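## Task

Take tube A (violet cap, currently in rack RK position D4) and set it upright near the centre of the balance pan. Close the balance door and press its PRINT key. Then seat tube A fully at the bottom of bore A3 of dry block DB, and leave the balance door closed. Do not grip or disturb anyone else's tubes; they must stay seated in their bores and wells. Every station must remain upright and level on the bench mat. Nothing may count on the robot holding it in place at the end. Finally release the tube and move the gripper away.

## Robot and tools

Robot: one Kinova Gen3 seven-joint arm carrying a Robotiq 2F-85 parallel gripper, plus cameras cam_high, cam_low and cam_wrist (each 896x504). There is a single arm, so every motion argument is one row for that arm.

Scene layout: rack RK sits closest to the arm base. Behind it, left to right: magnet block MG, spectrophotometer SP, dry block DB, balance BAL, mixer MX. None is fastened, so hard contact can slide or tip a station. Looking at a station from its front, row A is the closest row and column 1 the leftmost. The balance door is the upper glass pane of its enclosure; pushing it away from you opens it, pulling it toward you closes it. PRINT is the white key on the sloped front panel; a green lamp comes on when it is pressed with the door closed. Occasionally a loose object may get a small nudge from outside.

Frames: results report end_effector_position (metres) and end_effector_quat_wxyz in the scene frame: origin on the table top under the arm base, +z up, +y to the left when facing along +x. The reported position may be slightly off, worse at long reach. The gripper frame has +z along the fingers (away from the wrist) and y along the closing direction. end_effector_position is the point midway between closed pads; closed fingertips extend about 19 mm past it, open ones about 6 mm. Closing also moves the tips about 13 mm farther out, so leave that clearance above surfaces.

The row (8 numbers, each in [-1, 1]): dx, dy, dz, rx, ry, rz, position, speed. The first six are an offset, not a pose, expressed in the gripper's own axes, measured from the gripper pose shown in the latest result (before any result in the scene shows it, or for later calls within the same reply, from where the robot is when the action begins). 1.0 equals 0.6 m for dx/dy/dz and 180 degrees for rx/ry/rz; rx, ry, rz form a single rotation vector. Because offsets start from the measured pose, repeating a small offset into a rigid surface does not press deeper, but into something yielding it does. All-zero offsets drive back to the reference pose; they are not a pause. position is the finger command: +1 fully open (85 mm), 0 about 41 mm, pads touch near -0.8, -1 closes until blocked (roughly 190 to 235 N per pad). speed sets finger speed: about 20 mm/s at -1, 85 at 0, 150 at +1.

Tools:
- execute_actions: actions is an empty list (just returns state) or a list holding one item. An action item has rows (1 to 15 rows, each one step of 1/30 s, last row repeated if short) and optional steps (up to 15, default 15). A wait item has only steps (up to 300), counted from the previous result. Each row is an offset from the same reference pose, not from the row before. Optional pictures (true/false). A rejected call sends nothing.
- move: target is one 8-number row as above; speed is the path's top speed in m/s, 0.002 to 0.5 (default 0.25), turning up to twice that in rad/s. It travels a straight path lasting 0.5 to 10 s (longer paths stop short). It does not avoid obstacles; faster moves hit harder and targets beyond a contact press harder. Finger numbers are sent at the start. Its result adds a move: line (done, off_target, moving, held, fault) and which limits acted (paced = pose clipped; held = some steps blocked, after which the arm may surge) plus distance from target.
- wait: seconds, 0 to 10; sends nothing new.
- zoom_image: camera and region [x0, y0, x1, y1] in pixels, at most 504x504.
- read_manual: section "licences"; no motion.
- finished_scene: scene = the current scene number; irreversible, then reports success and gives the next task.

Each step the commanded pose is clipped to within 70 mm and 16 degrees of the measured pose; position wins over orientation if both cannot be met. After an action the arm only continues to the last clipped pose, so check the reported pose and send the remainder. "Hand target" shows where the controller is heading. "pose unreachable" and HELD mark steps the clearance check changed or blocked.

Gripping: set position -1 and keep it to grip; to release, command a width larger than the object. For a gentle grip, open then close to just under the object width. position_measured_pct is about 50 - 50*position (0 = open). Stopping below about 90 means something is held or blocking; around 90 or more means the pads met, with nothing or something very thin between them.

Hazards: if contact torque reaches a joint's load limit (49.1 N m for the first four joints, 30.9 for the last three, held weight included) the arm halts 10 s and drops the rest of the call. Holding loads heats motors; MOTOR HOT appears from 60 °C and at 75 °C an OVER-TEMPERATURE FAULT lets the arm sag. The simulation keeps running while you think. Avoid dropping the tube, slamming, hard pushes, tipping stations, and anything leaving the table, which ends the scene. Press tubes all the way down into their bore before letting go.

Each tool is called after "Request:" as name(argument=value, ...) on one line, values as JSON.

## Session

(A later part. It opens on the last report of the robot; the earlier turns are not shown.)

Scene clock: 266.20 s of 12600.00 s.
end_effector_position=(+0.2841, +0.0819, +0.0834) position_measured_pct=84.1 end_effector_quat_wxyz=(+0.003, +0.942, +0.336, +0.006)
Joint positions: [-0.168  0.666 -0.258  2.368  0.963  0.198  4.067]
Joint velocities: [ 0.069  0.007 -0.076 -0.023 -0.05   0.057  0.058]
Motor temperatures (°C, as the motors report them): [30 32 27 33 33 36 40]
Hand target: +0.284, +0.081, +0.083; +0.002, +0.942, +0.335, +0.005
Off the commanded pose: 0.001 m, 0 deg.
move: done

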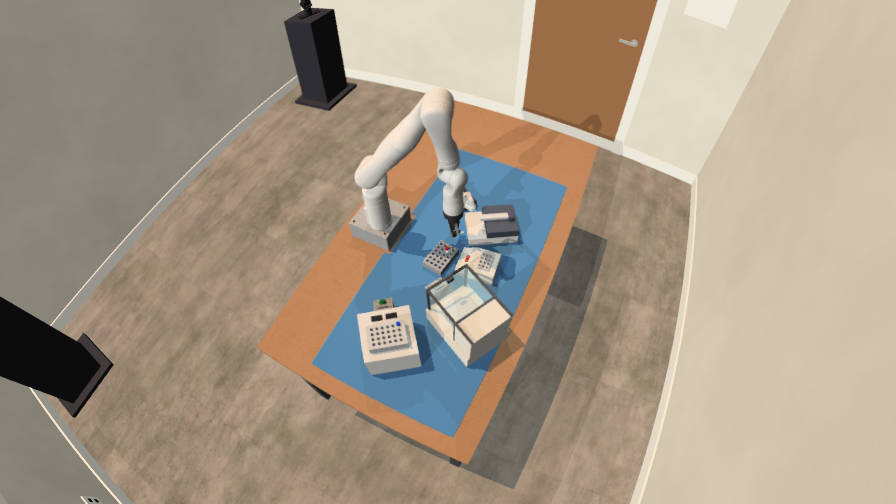

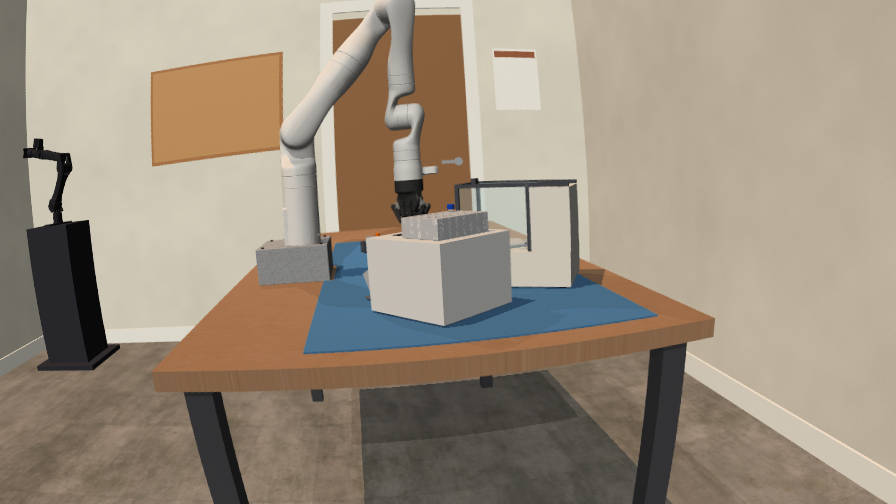

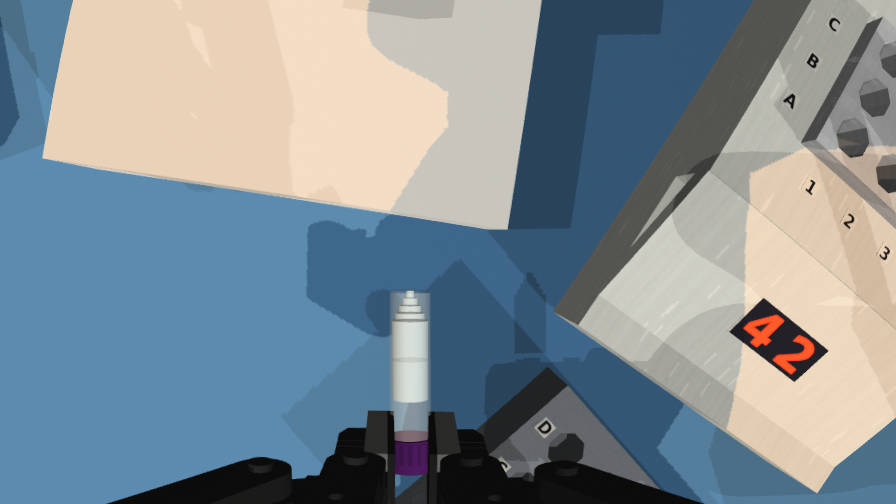

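Request:
move(target=[-0.081,-0.148,0.03,0,0,0.718,-1,0], speed=0.1)

Request:
move(target=[0,0,0.066,0,0,0,-1,0], speed=0.03)

Scene clock: 299.87 s of 12600.00 s.
end_effector_position=(+0.2013, +0.1151, +0.0665) position_measured_pct=84.1 end_effector_quat_wxyz=(-0.004, +0.793, -0.609, +0.005)
Joint positions: [-0.617  0.727 -0.014  2.58  -0.086 -0.174  2.855]
Joint velocities: [-0.001  0.001 -0.001  0.001 -0.004 -0.002 -0.003]
Motor temperatures (°C, as the motors report them): [30 32 27 33 33 36 40]
Hand target: +0.201, +0.115, +0.066; -0.004, +0.793, -0.609, +0.005
Off the commanded pose: 0.012 m, 15 deg.
move: off_target (path cut at 10 s)

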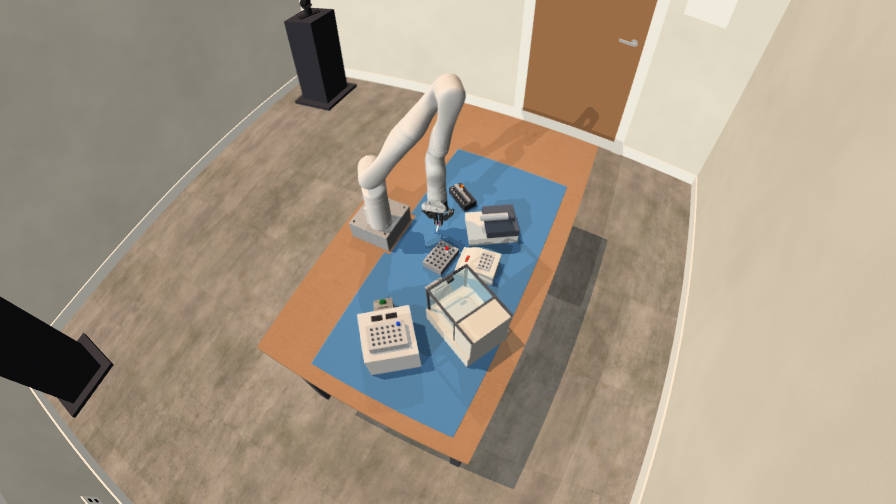

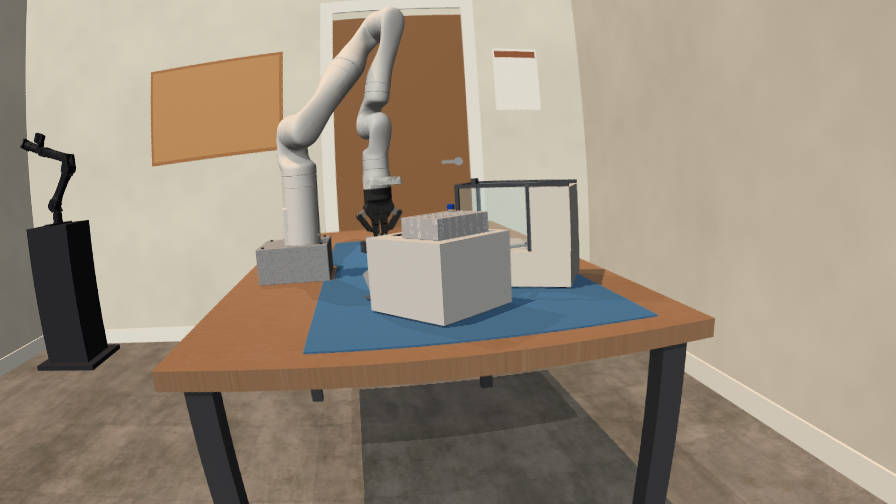

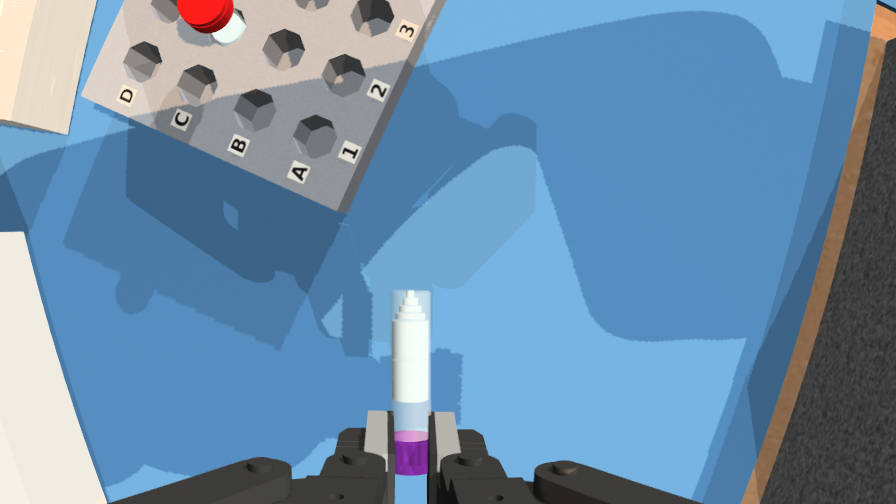

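Scene clock: 301.47 s of 12600.00 s.
end_effector_position=(+0.2021, +0.1153, +0.0273) position_measured_pct=84.1 end_effector_quat_wxyz=(-0.004, +0.794, -0.609, +0.005)
Joint positions: [-0.606  0.895 -0.028  2.569 -0.084 -0.332  2.853]
Joint velocities: [ 0.001  0.009  0.002 -0.003  0.001 -0.004  0.001]
Motor temperatures (°C, as the motors report them): [30 32 27 33 33 36 40]
Hand target: +0.202, +0.115, +0.027; -0.004, +0.794, -0.609, +0.005
Off the commanded pose: 0.001 m, 0 deg.
move: done

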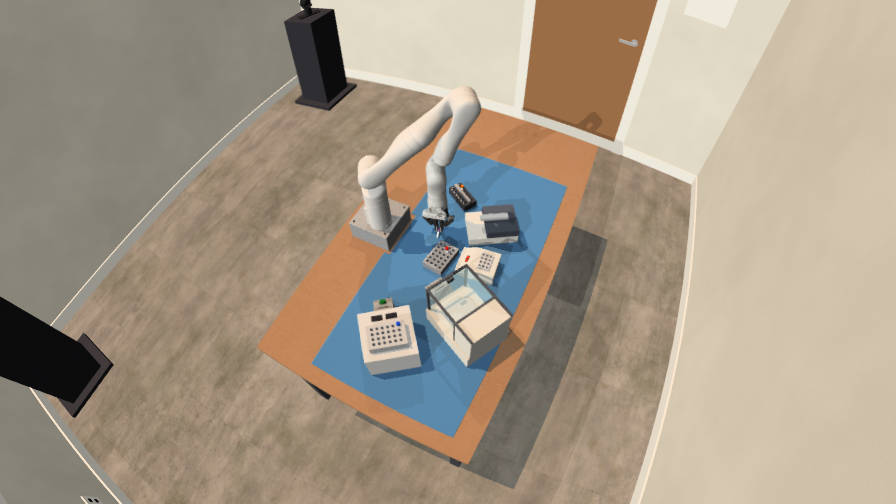

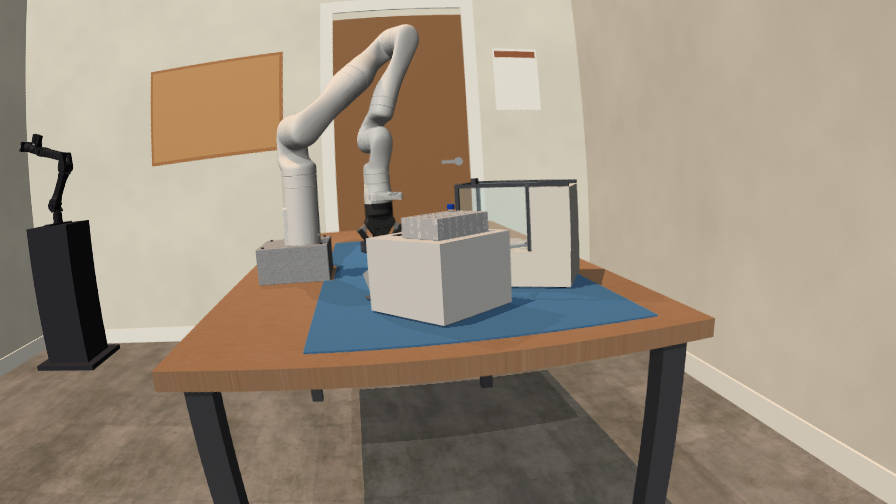

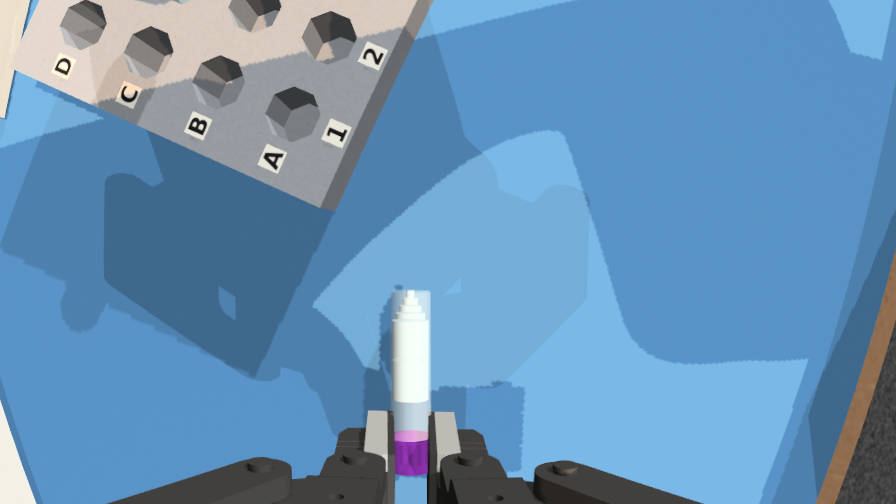

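Request:
move(target=[0,0,0.005,0,0,0,-1,0], speed=0.015)

Request:
move(target=[0,0,0,0,0,0,-0.3,0], speed=0.03)

Request:
move(target=[-0.008,0,-0.07,0,0.25,0,-0.3,0], speed=0.1)

Scene clock: 321.60 s of 12600.00 s.
end_effector_position=(+0.2022, +0.1153, +0.0243) position_measured_pct=84.1 end_effector_quat_wxyz=(-0.004, +0.794, -0.609, +0.005)
Joint positions: [-0.605  0.907 -0.028  2.568 -0.083 -0.343  2.853]
Joint velocities: [ 0.     0.003  0.001  0.001  0.001 -0.001  0.   ]
Motor temperatures (°C, as the motors report them): [30 32 27 33 33 36 40]
Hand target: +0.202, +0.115, +0.024; -0.004, +0.794, -0.609, +0.005
Off the commanded pose: 0.000 m, 0 deg.
move: done

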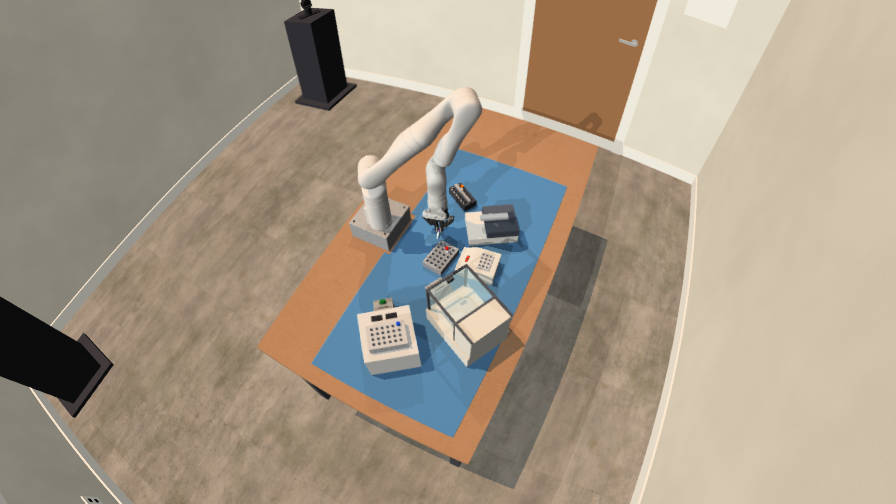

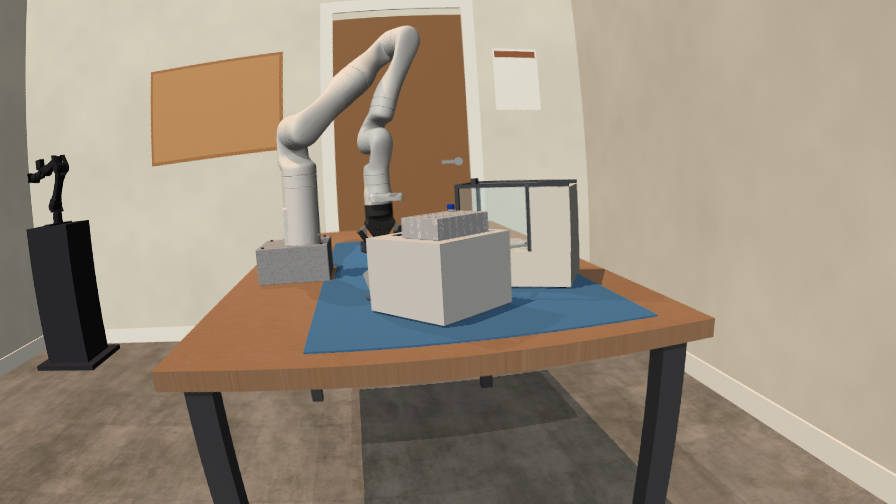

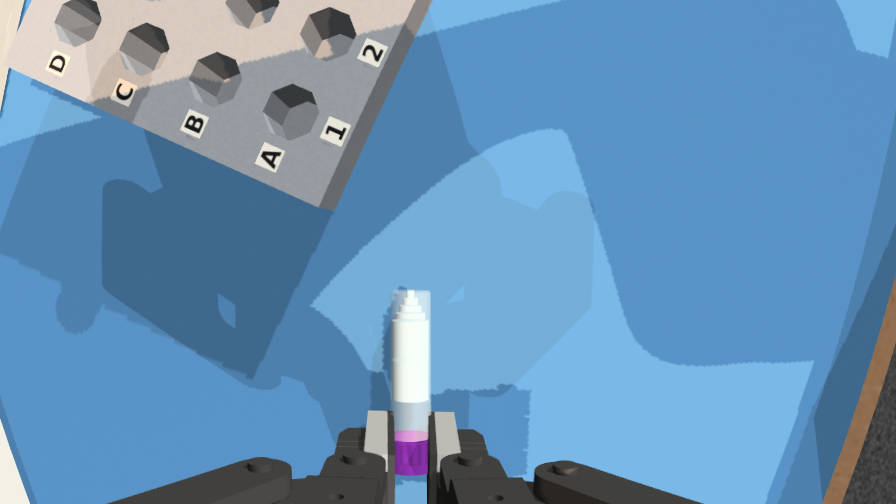

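Scene clock: 322.17 s of 12600.00 s.
end_effector_position=(+0.2022, +0.1153, +0.0243) position_measured_pct=65.1 end_effector_quat_wxyz=(-0.004, +0.794, -0.609, +0.005)
Joint positions: [-0.605  0.907 -0.028  2.568 -0.083 -0.343  2.853]
Joint velocities: [ 0.    -0.    -0.001 -0.002  0.001 -0.     0.   ]
Motor temperatures (°C, as the motors report them): [30 32 27 33 33 36 40]
Hand target: +0.202, +0.115, +0.024; -0.004, +0.794, -0.609, +0.005
Off the commanded pose: 0.000 m, 0 deg.
move: done

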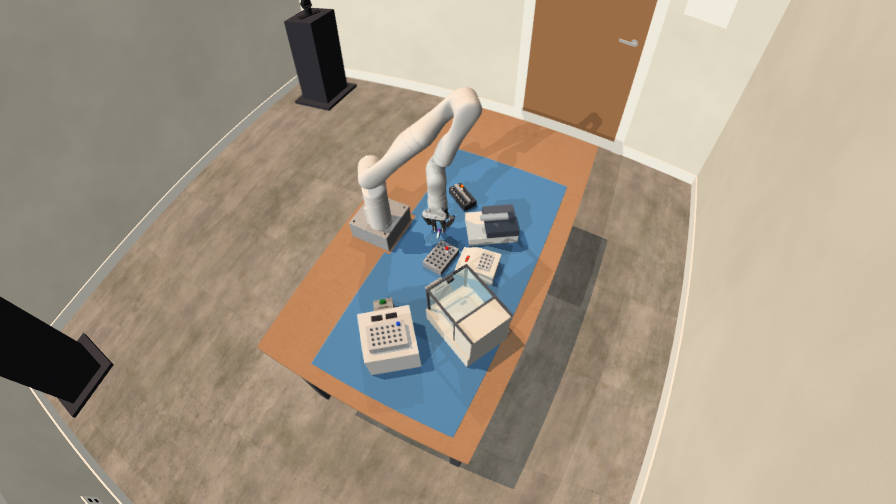

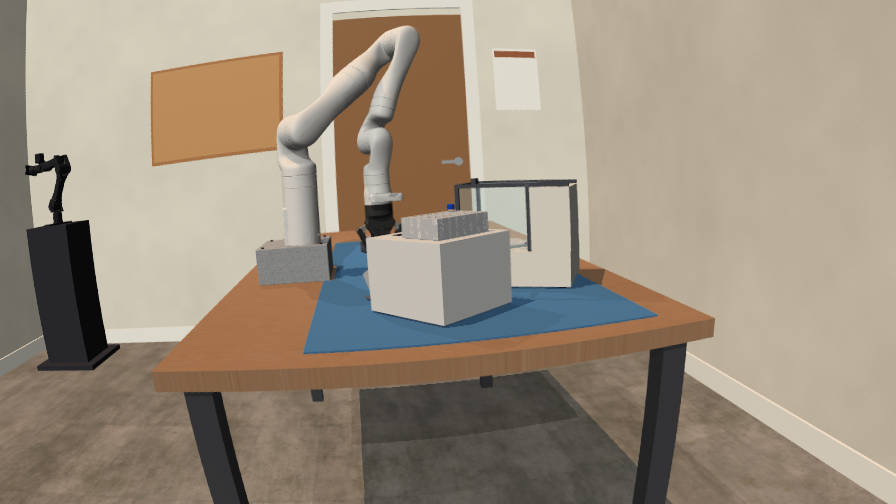

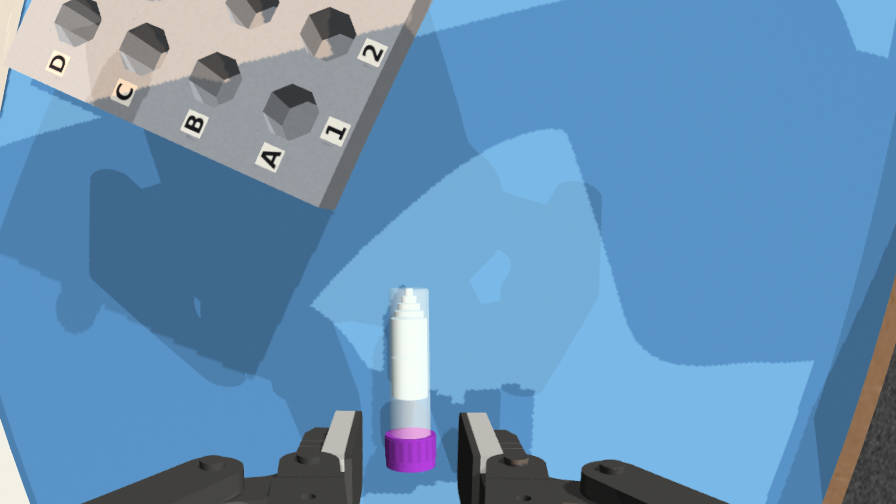

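Scene clock: 326.43 s of 12600.00 s.
end_effector_position=(+0.2006, +0.1200, +0.0666) position_measured_pct=65.1 end_effector_quat_wxyz=(+0.227, +0.730, -0.565, +0.309)
Joint positions: [-1.717  1.184  0.688  2.141 -0.304  0.654  2.517]
Joint velocities: [-0.006  0.009  0.    -0.004  0.003  0.008 -0.005]
Motor temperatures (°C, as the motors report them): [30 32 27 33 33 36 40]
Hand target: +0.201, +0.120, +0.067; +0.228, +0.730, -0.565, +0.309
Off the commanded pose: 0.000 m, 0 deg.
move: done

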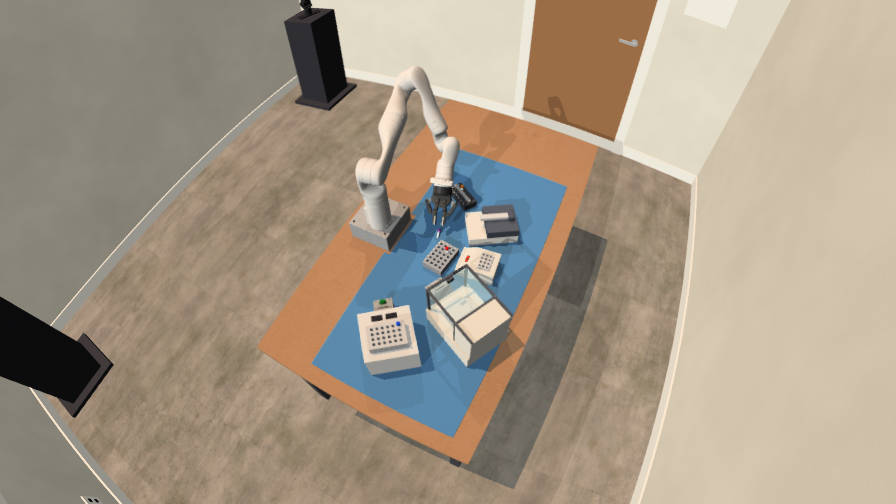

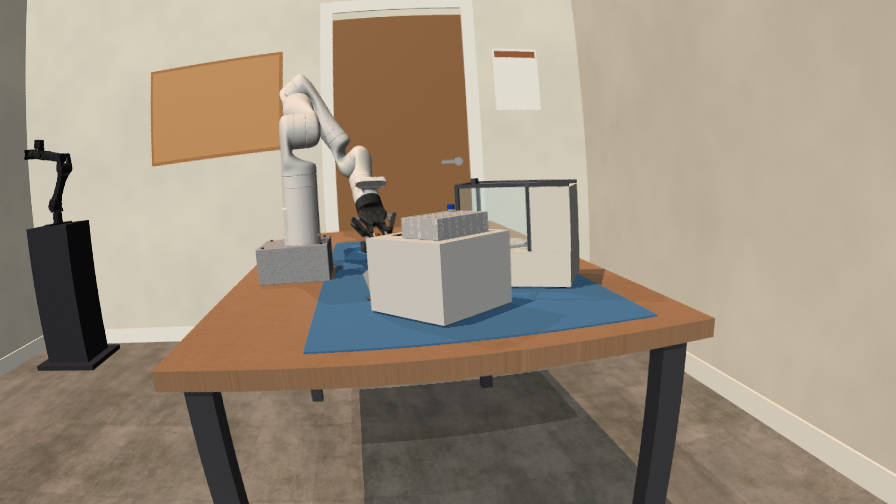

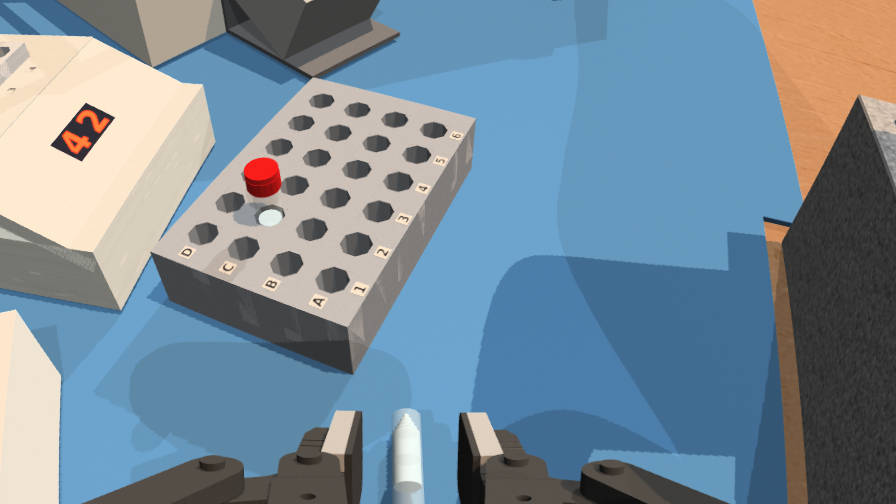

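Request:
move(target=[-0.049,0,0.049,0,0,0,-0.3,0], speed=0.03)

Request:
zoom_image(camera="cam_high", region=[400, 190, 480, 260])

Scene clock: 332.97 s of 12600.00 s.
end_effector_position=(+0.2012, +0.1203, +0.0252) position_measured_pct=65.1 end_effector_quat_wxyz=(+0.227, +0.731, -0.565, +0.309)
Joint positions: [-1.687  1.28   0.624  2.099 -0.349  0.596  2.501]
Joint velocities: [ 0.002  0.005 -0.001 -0.001 -0.    -0.001 -0.001]
Motor temperatures (°C, as the motors report them): [30 32 27 33 33 36 40]
Hand target: +0.201, +0.120, +0.025; +0.227, +0.730, -0.565, +0.309
Off the commanded pose: 0.000 m, 0 deg.
move: done

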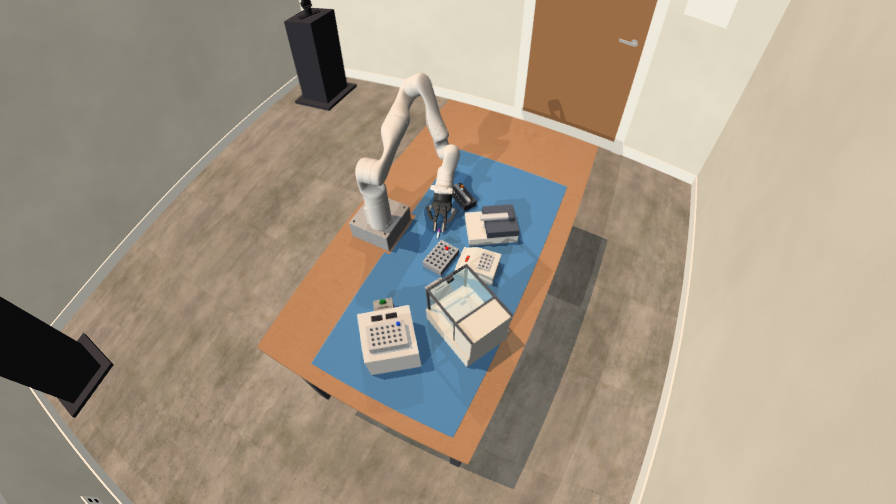

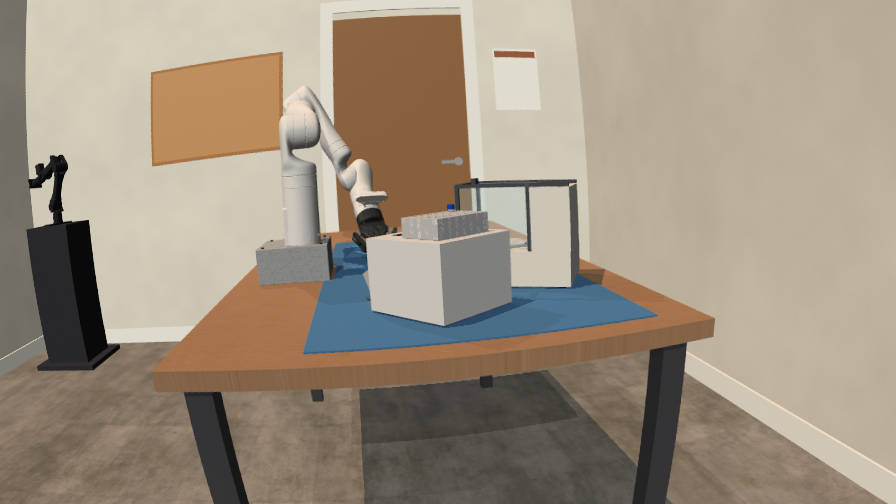

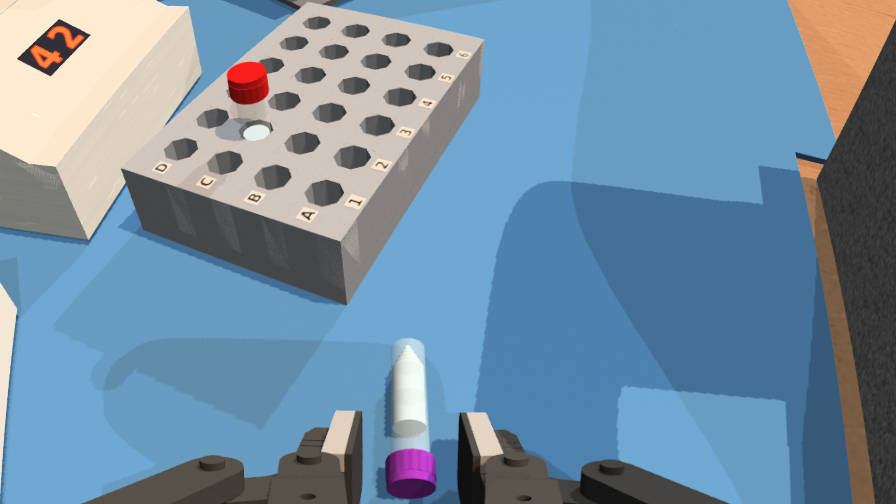

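Region (400, 190, 480, 260) of cam_high's 896x504 image, scaled by 6.300, with more detail than that image has; it fills the top 441 rows of this view, and the rest is white.

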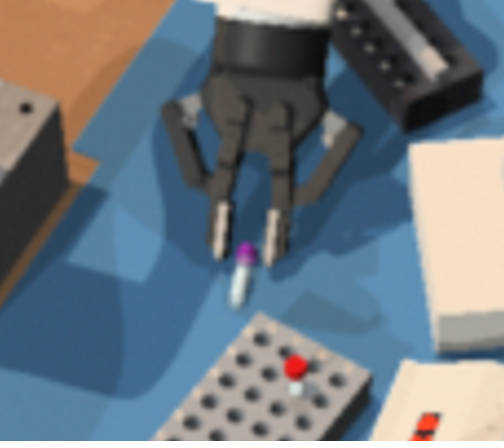

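Request:
move(target=[0.0106,0,0.0106,0,0,0,-0.3,0], speed=0.02)

Request:
zoom_image(camera="cam_high", region=[400, 190, 480, 260])

Scene clock: 348.30 s of 12600.00 s.
end_effector_position=(+0.2035, +0.1118, +0.0252) position_measured_pct=65.1 end_effector_quat_wxyz=(+0.227, +0.731, -0.565, +0.309)
Joint positions: [-1.674  1.281  0.621  2.12  -0.349  0.566  2.511]
Joint velocities: [ 0.003  0.     0.     0.006 -0.    -0.004  0.001]
Motor temperatures (°C, as the motors report them): [30 32 27 33 33 36 40]
Hand target: +0.204, +0.112, +0.025; +0.227, +0.731, -0.565, +0.309
Off the commanded pose: 0.000 m, 0 deg.
move: done

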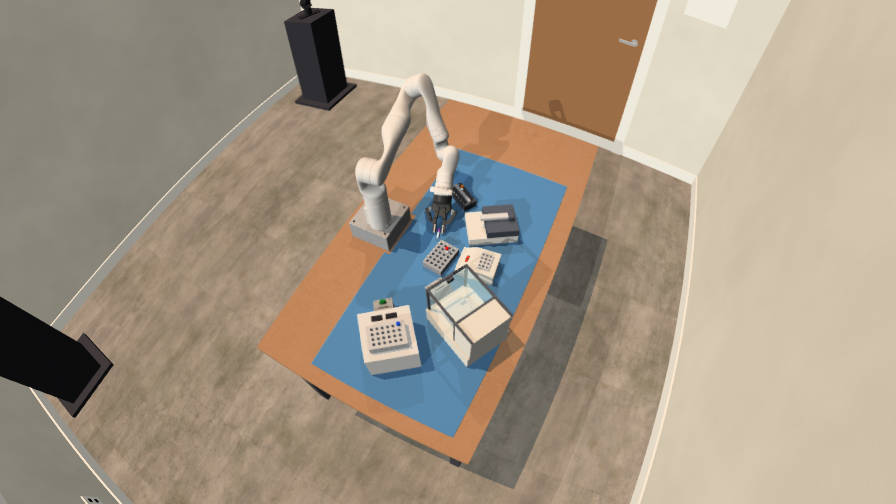

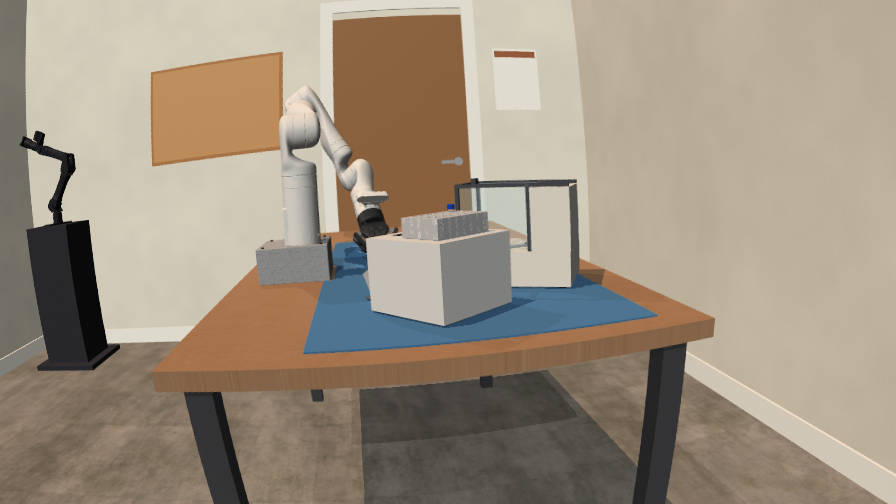

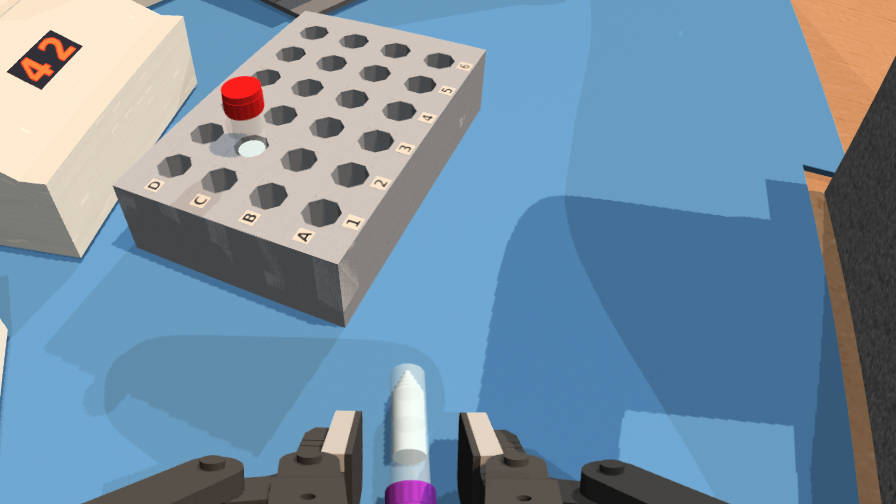

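Region (400, 190, 480, 260) of cam_high's 896x504 image, scaled by 6.300, with more detail than that image has; it fills the top 441 rows of this view, and the rest is white.

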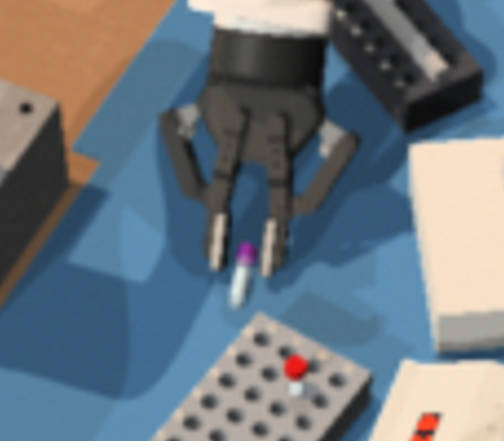

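Cap now between pads. Try lowering slightly and close.

Request:
move(target=[-0.002,0,0.002,0,0,0,-1,-0.5], speed=0.01)

Request:
move(target=[0.1,0,-0.1,0,0,0,-1,0], speed=0.06)

Request:
zoom_image(camera="cam_high", region=[400, 170, 490, 250])

Scene clock: 352.77 s of 12600.00 s.
end_effector_position=(+0.2034, +0.1123, +0.0253) position_measured_pct=85.7 end_effector_quat_wxyz=(+0.227, +0.731, -0.565, +0.309)
Joint positions: [-1.675  1.281  0.621  2.119 -0.349  0.567  2.51 ]
Joint velocities: [ 0.    -0.     0.     0.     0.001  0.002 -0.002]
Motor temperatures (°C, as the motors report them): [30 32 27 33 33 36 40]
Hand target: +0.204, +0.112, +0.024; +0.227, +0.731, -0.565, +0.309
Off the commanded pose: 0.002 m, 0 deg.
move: done

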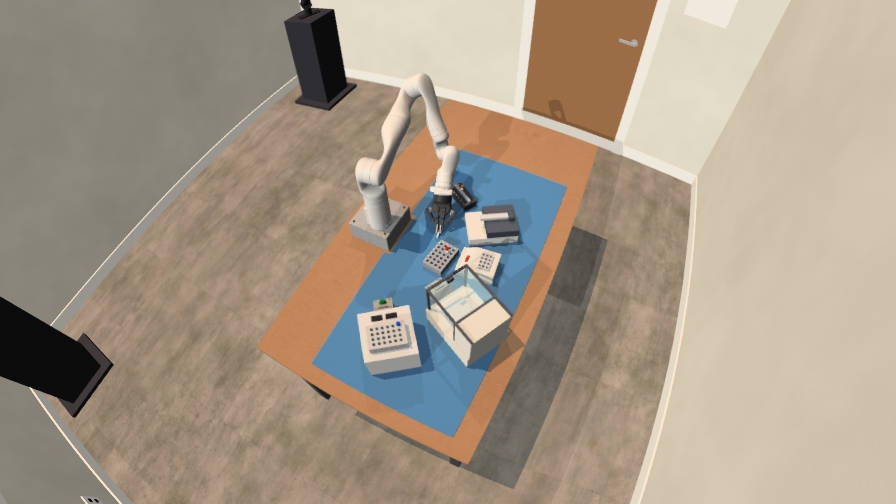

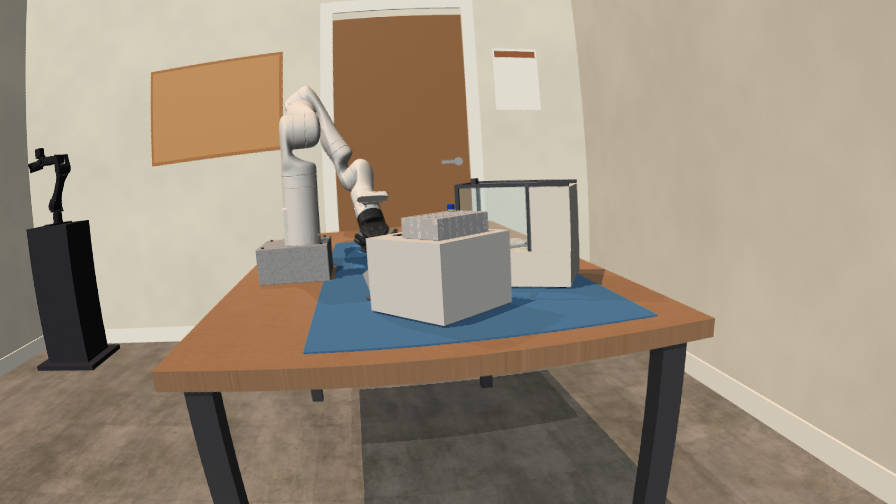

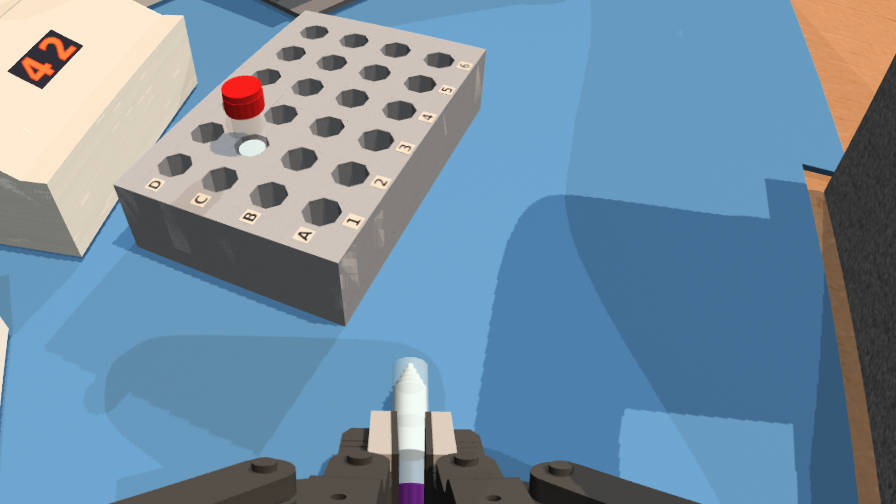

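Scene clock: 354.53 s of 12600.00 s.
end_effector_position=(+0.2020, +0.1117, +0.1097) position_measured_pct=85.7 end_effector_quat_wxyz=(+0.227, +0.730, -0.565, +0.309)
Joint positions: [-1.745  1.084  0.766  2.191 -0.247  0.701  2.542]
Joint velocities: [-0.004 -0.007  0.003  0.002  0.003  0.002  0.002]
Motor temperatures (°C, as the motors report them): [30 32 27 33 33 36 40]
Hand target: +0.202, +0.112, +0.110; +0.227, +0.731, -0.565, +0.308
Off the commanded pose: 0.000 m, 0 deg.
move: done

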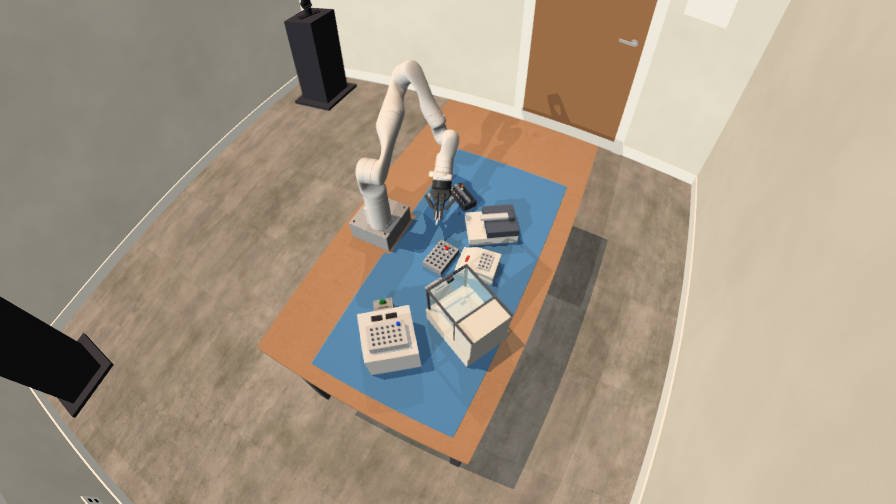

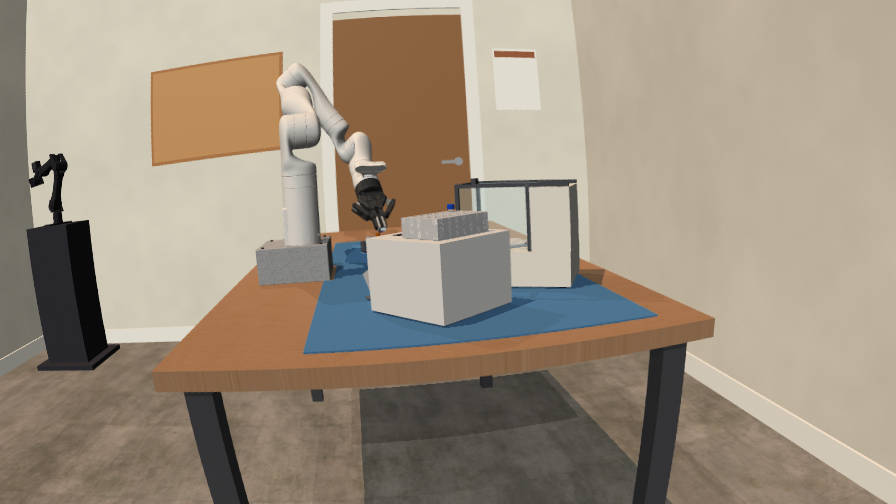

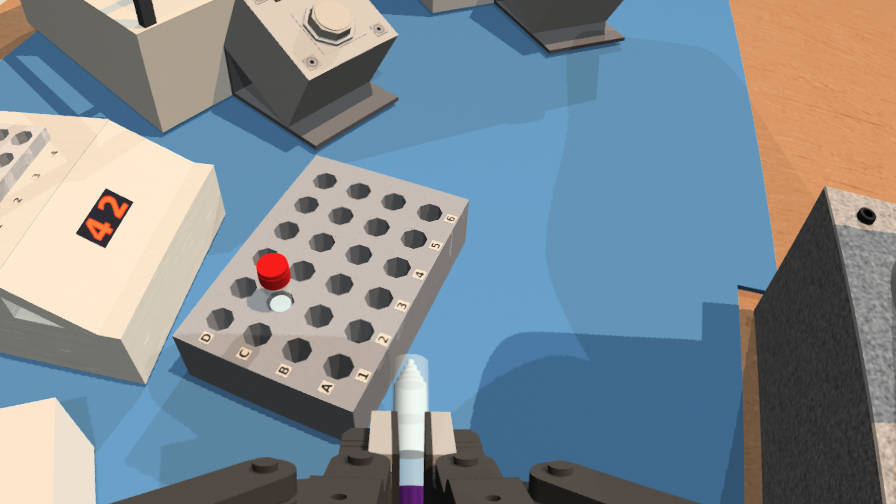

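Region (400, 170, 490, 250) of cam_high's 896x504 image, scaled by 5.600, with more detail than that image has.

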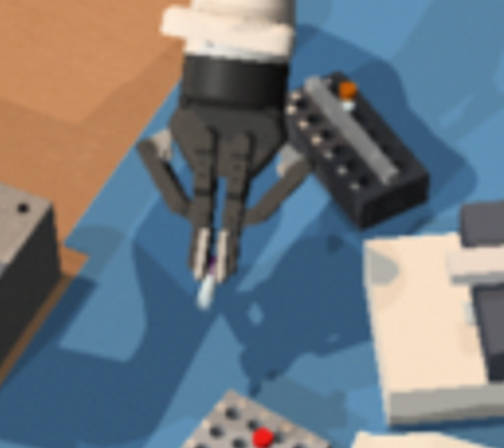

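Request:
move(target=[0.212,-0.098,0.094,0,-0.5,0,-1,0], speed=0.1)

Request:
zoom_image(camera="cam_high", region=[390, 190, 510, 300])

Scene clock: 379.50 s of 12600.00 s.
end_effector_position=(+0.2919, +0.0034, +0.1609) position_measured_pct=85.7 end_effector_quat_wxyz=(-0.237, +0.735, -0.560, -0.301)
Joint positions: [ 0.765  0.808 -0.394  1.994 -0.395  0.94   4.138]
Joint velocities: [ 0.004  0.01   0.002 -0.006  0.     0.006  0.002]
Motor temperatures (°C, as the motors report them): [30 32 27 33 33 36 40]
Hand target: +0.292, +0.003, +0.161; -0.237, +0.735, -0.560, -0.301
Off the commanded pose: 0.002 m, 0 deg.
move: done

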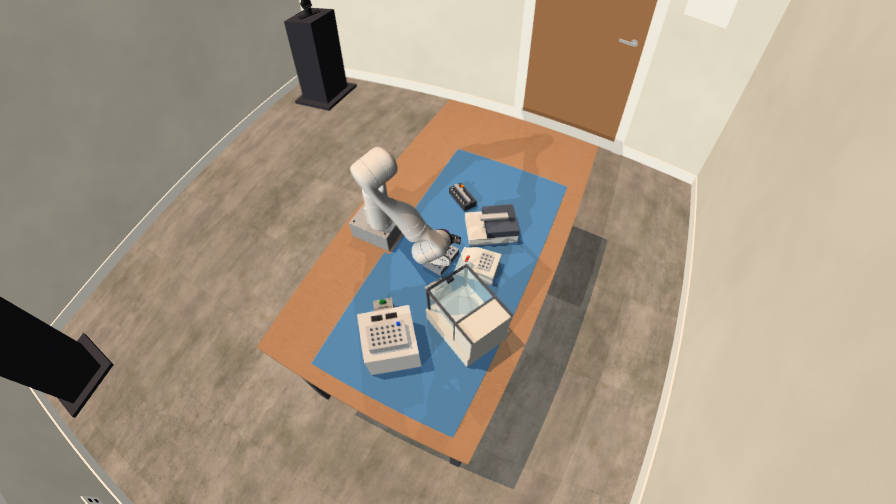

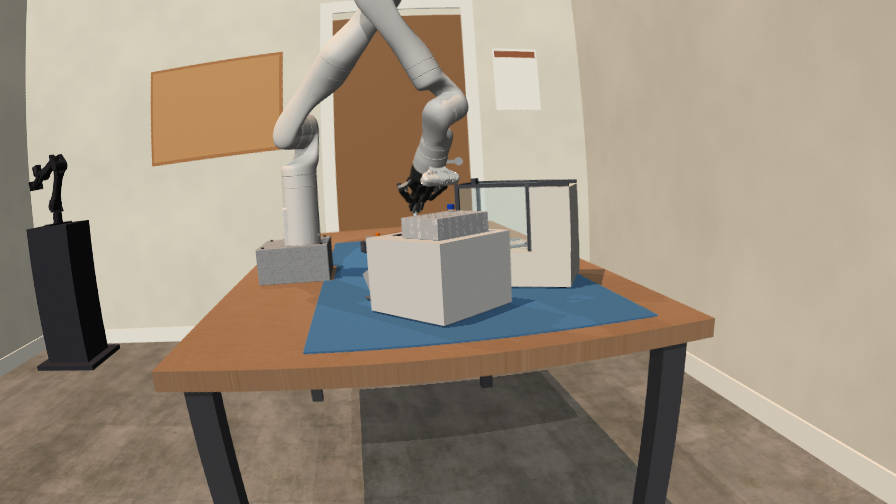

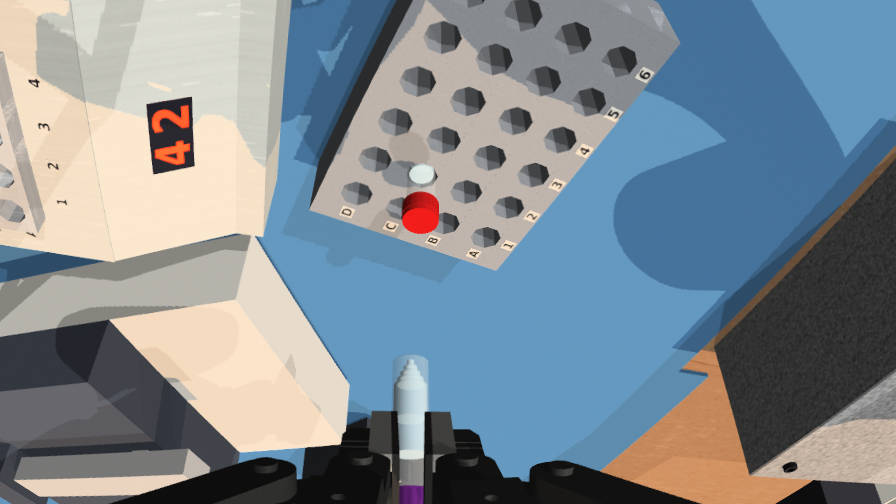

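Region (390, 190, 510, 300) of cam_high's 896x504 image, scaled by 4.200, with more detail than that image has; it fills the top 462 rows of this view, and the rest is white.

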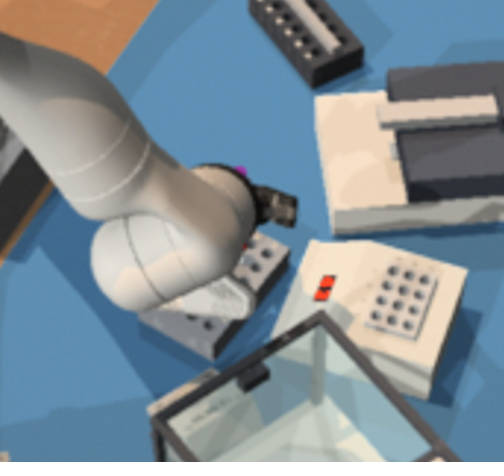

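Request:
execute_actions(actions=[], pictures=false)

Scene clock: 389.63 s of 12600.00 s.
end_effector_position=(+0.2919, +0.0033, +0.1608) position_measured_pct=85.7 end_effector_quat_wxyz=(-0.237, +0.735, -0.560, -0.301)
Joint positions: [ 0.765  0.809 -0.394  1.994 -0.395  0.94   4.138]
Joint velocities: [ 0.    -0.    -0.     0.     0.001 -0.     0.001]
Motor temperatures (°C, as the motors report them): [30 32 27 33 33 36 40]
Hand target: +0.292, +0.003, +0.161; -0.237, +0.735, -0.560, -0.301
Off the commanded pose: 0.002 m, 0 deg.
Steps of this call (steps 1 to 304: nothing new was sent). Readings (end_effector_position | what the end effector reports):
1: (+0.2919, +0.0033, +0.1609) | position_measured_pct=85.7
2: (+0.2919, +0.0033, +0.1609) | position_measured_pct=85.7
4: (+0.2919, +0.0033, +0.1608) | position_measured_pct=85.7
8: (+0.2919, +0.0033, +0.1608) | position_measured_pct=85.7
304: the state above


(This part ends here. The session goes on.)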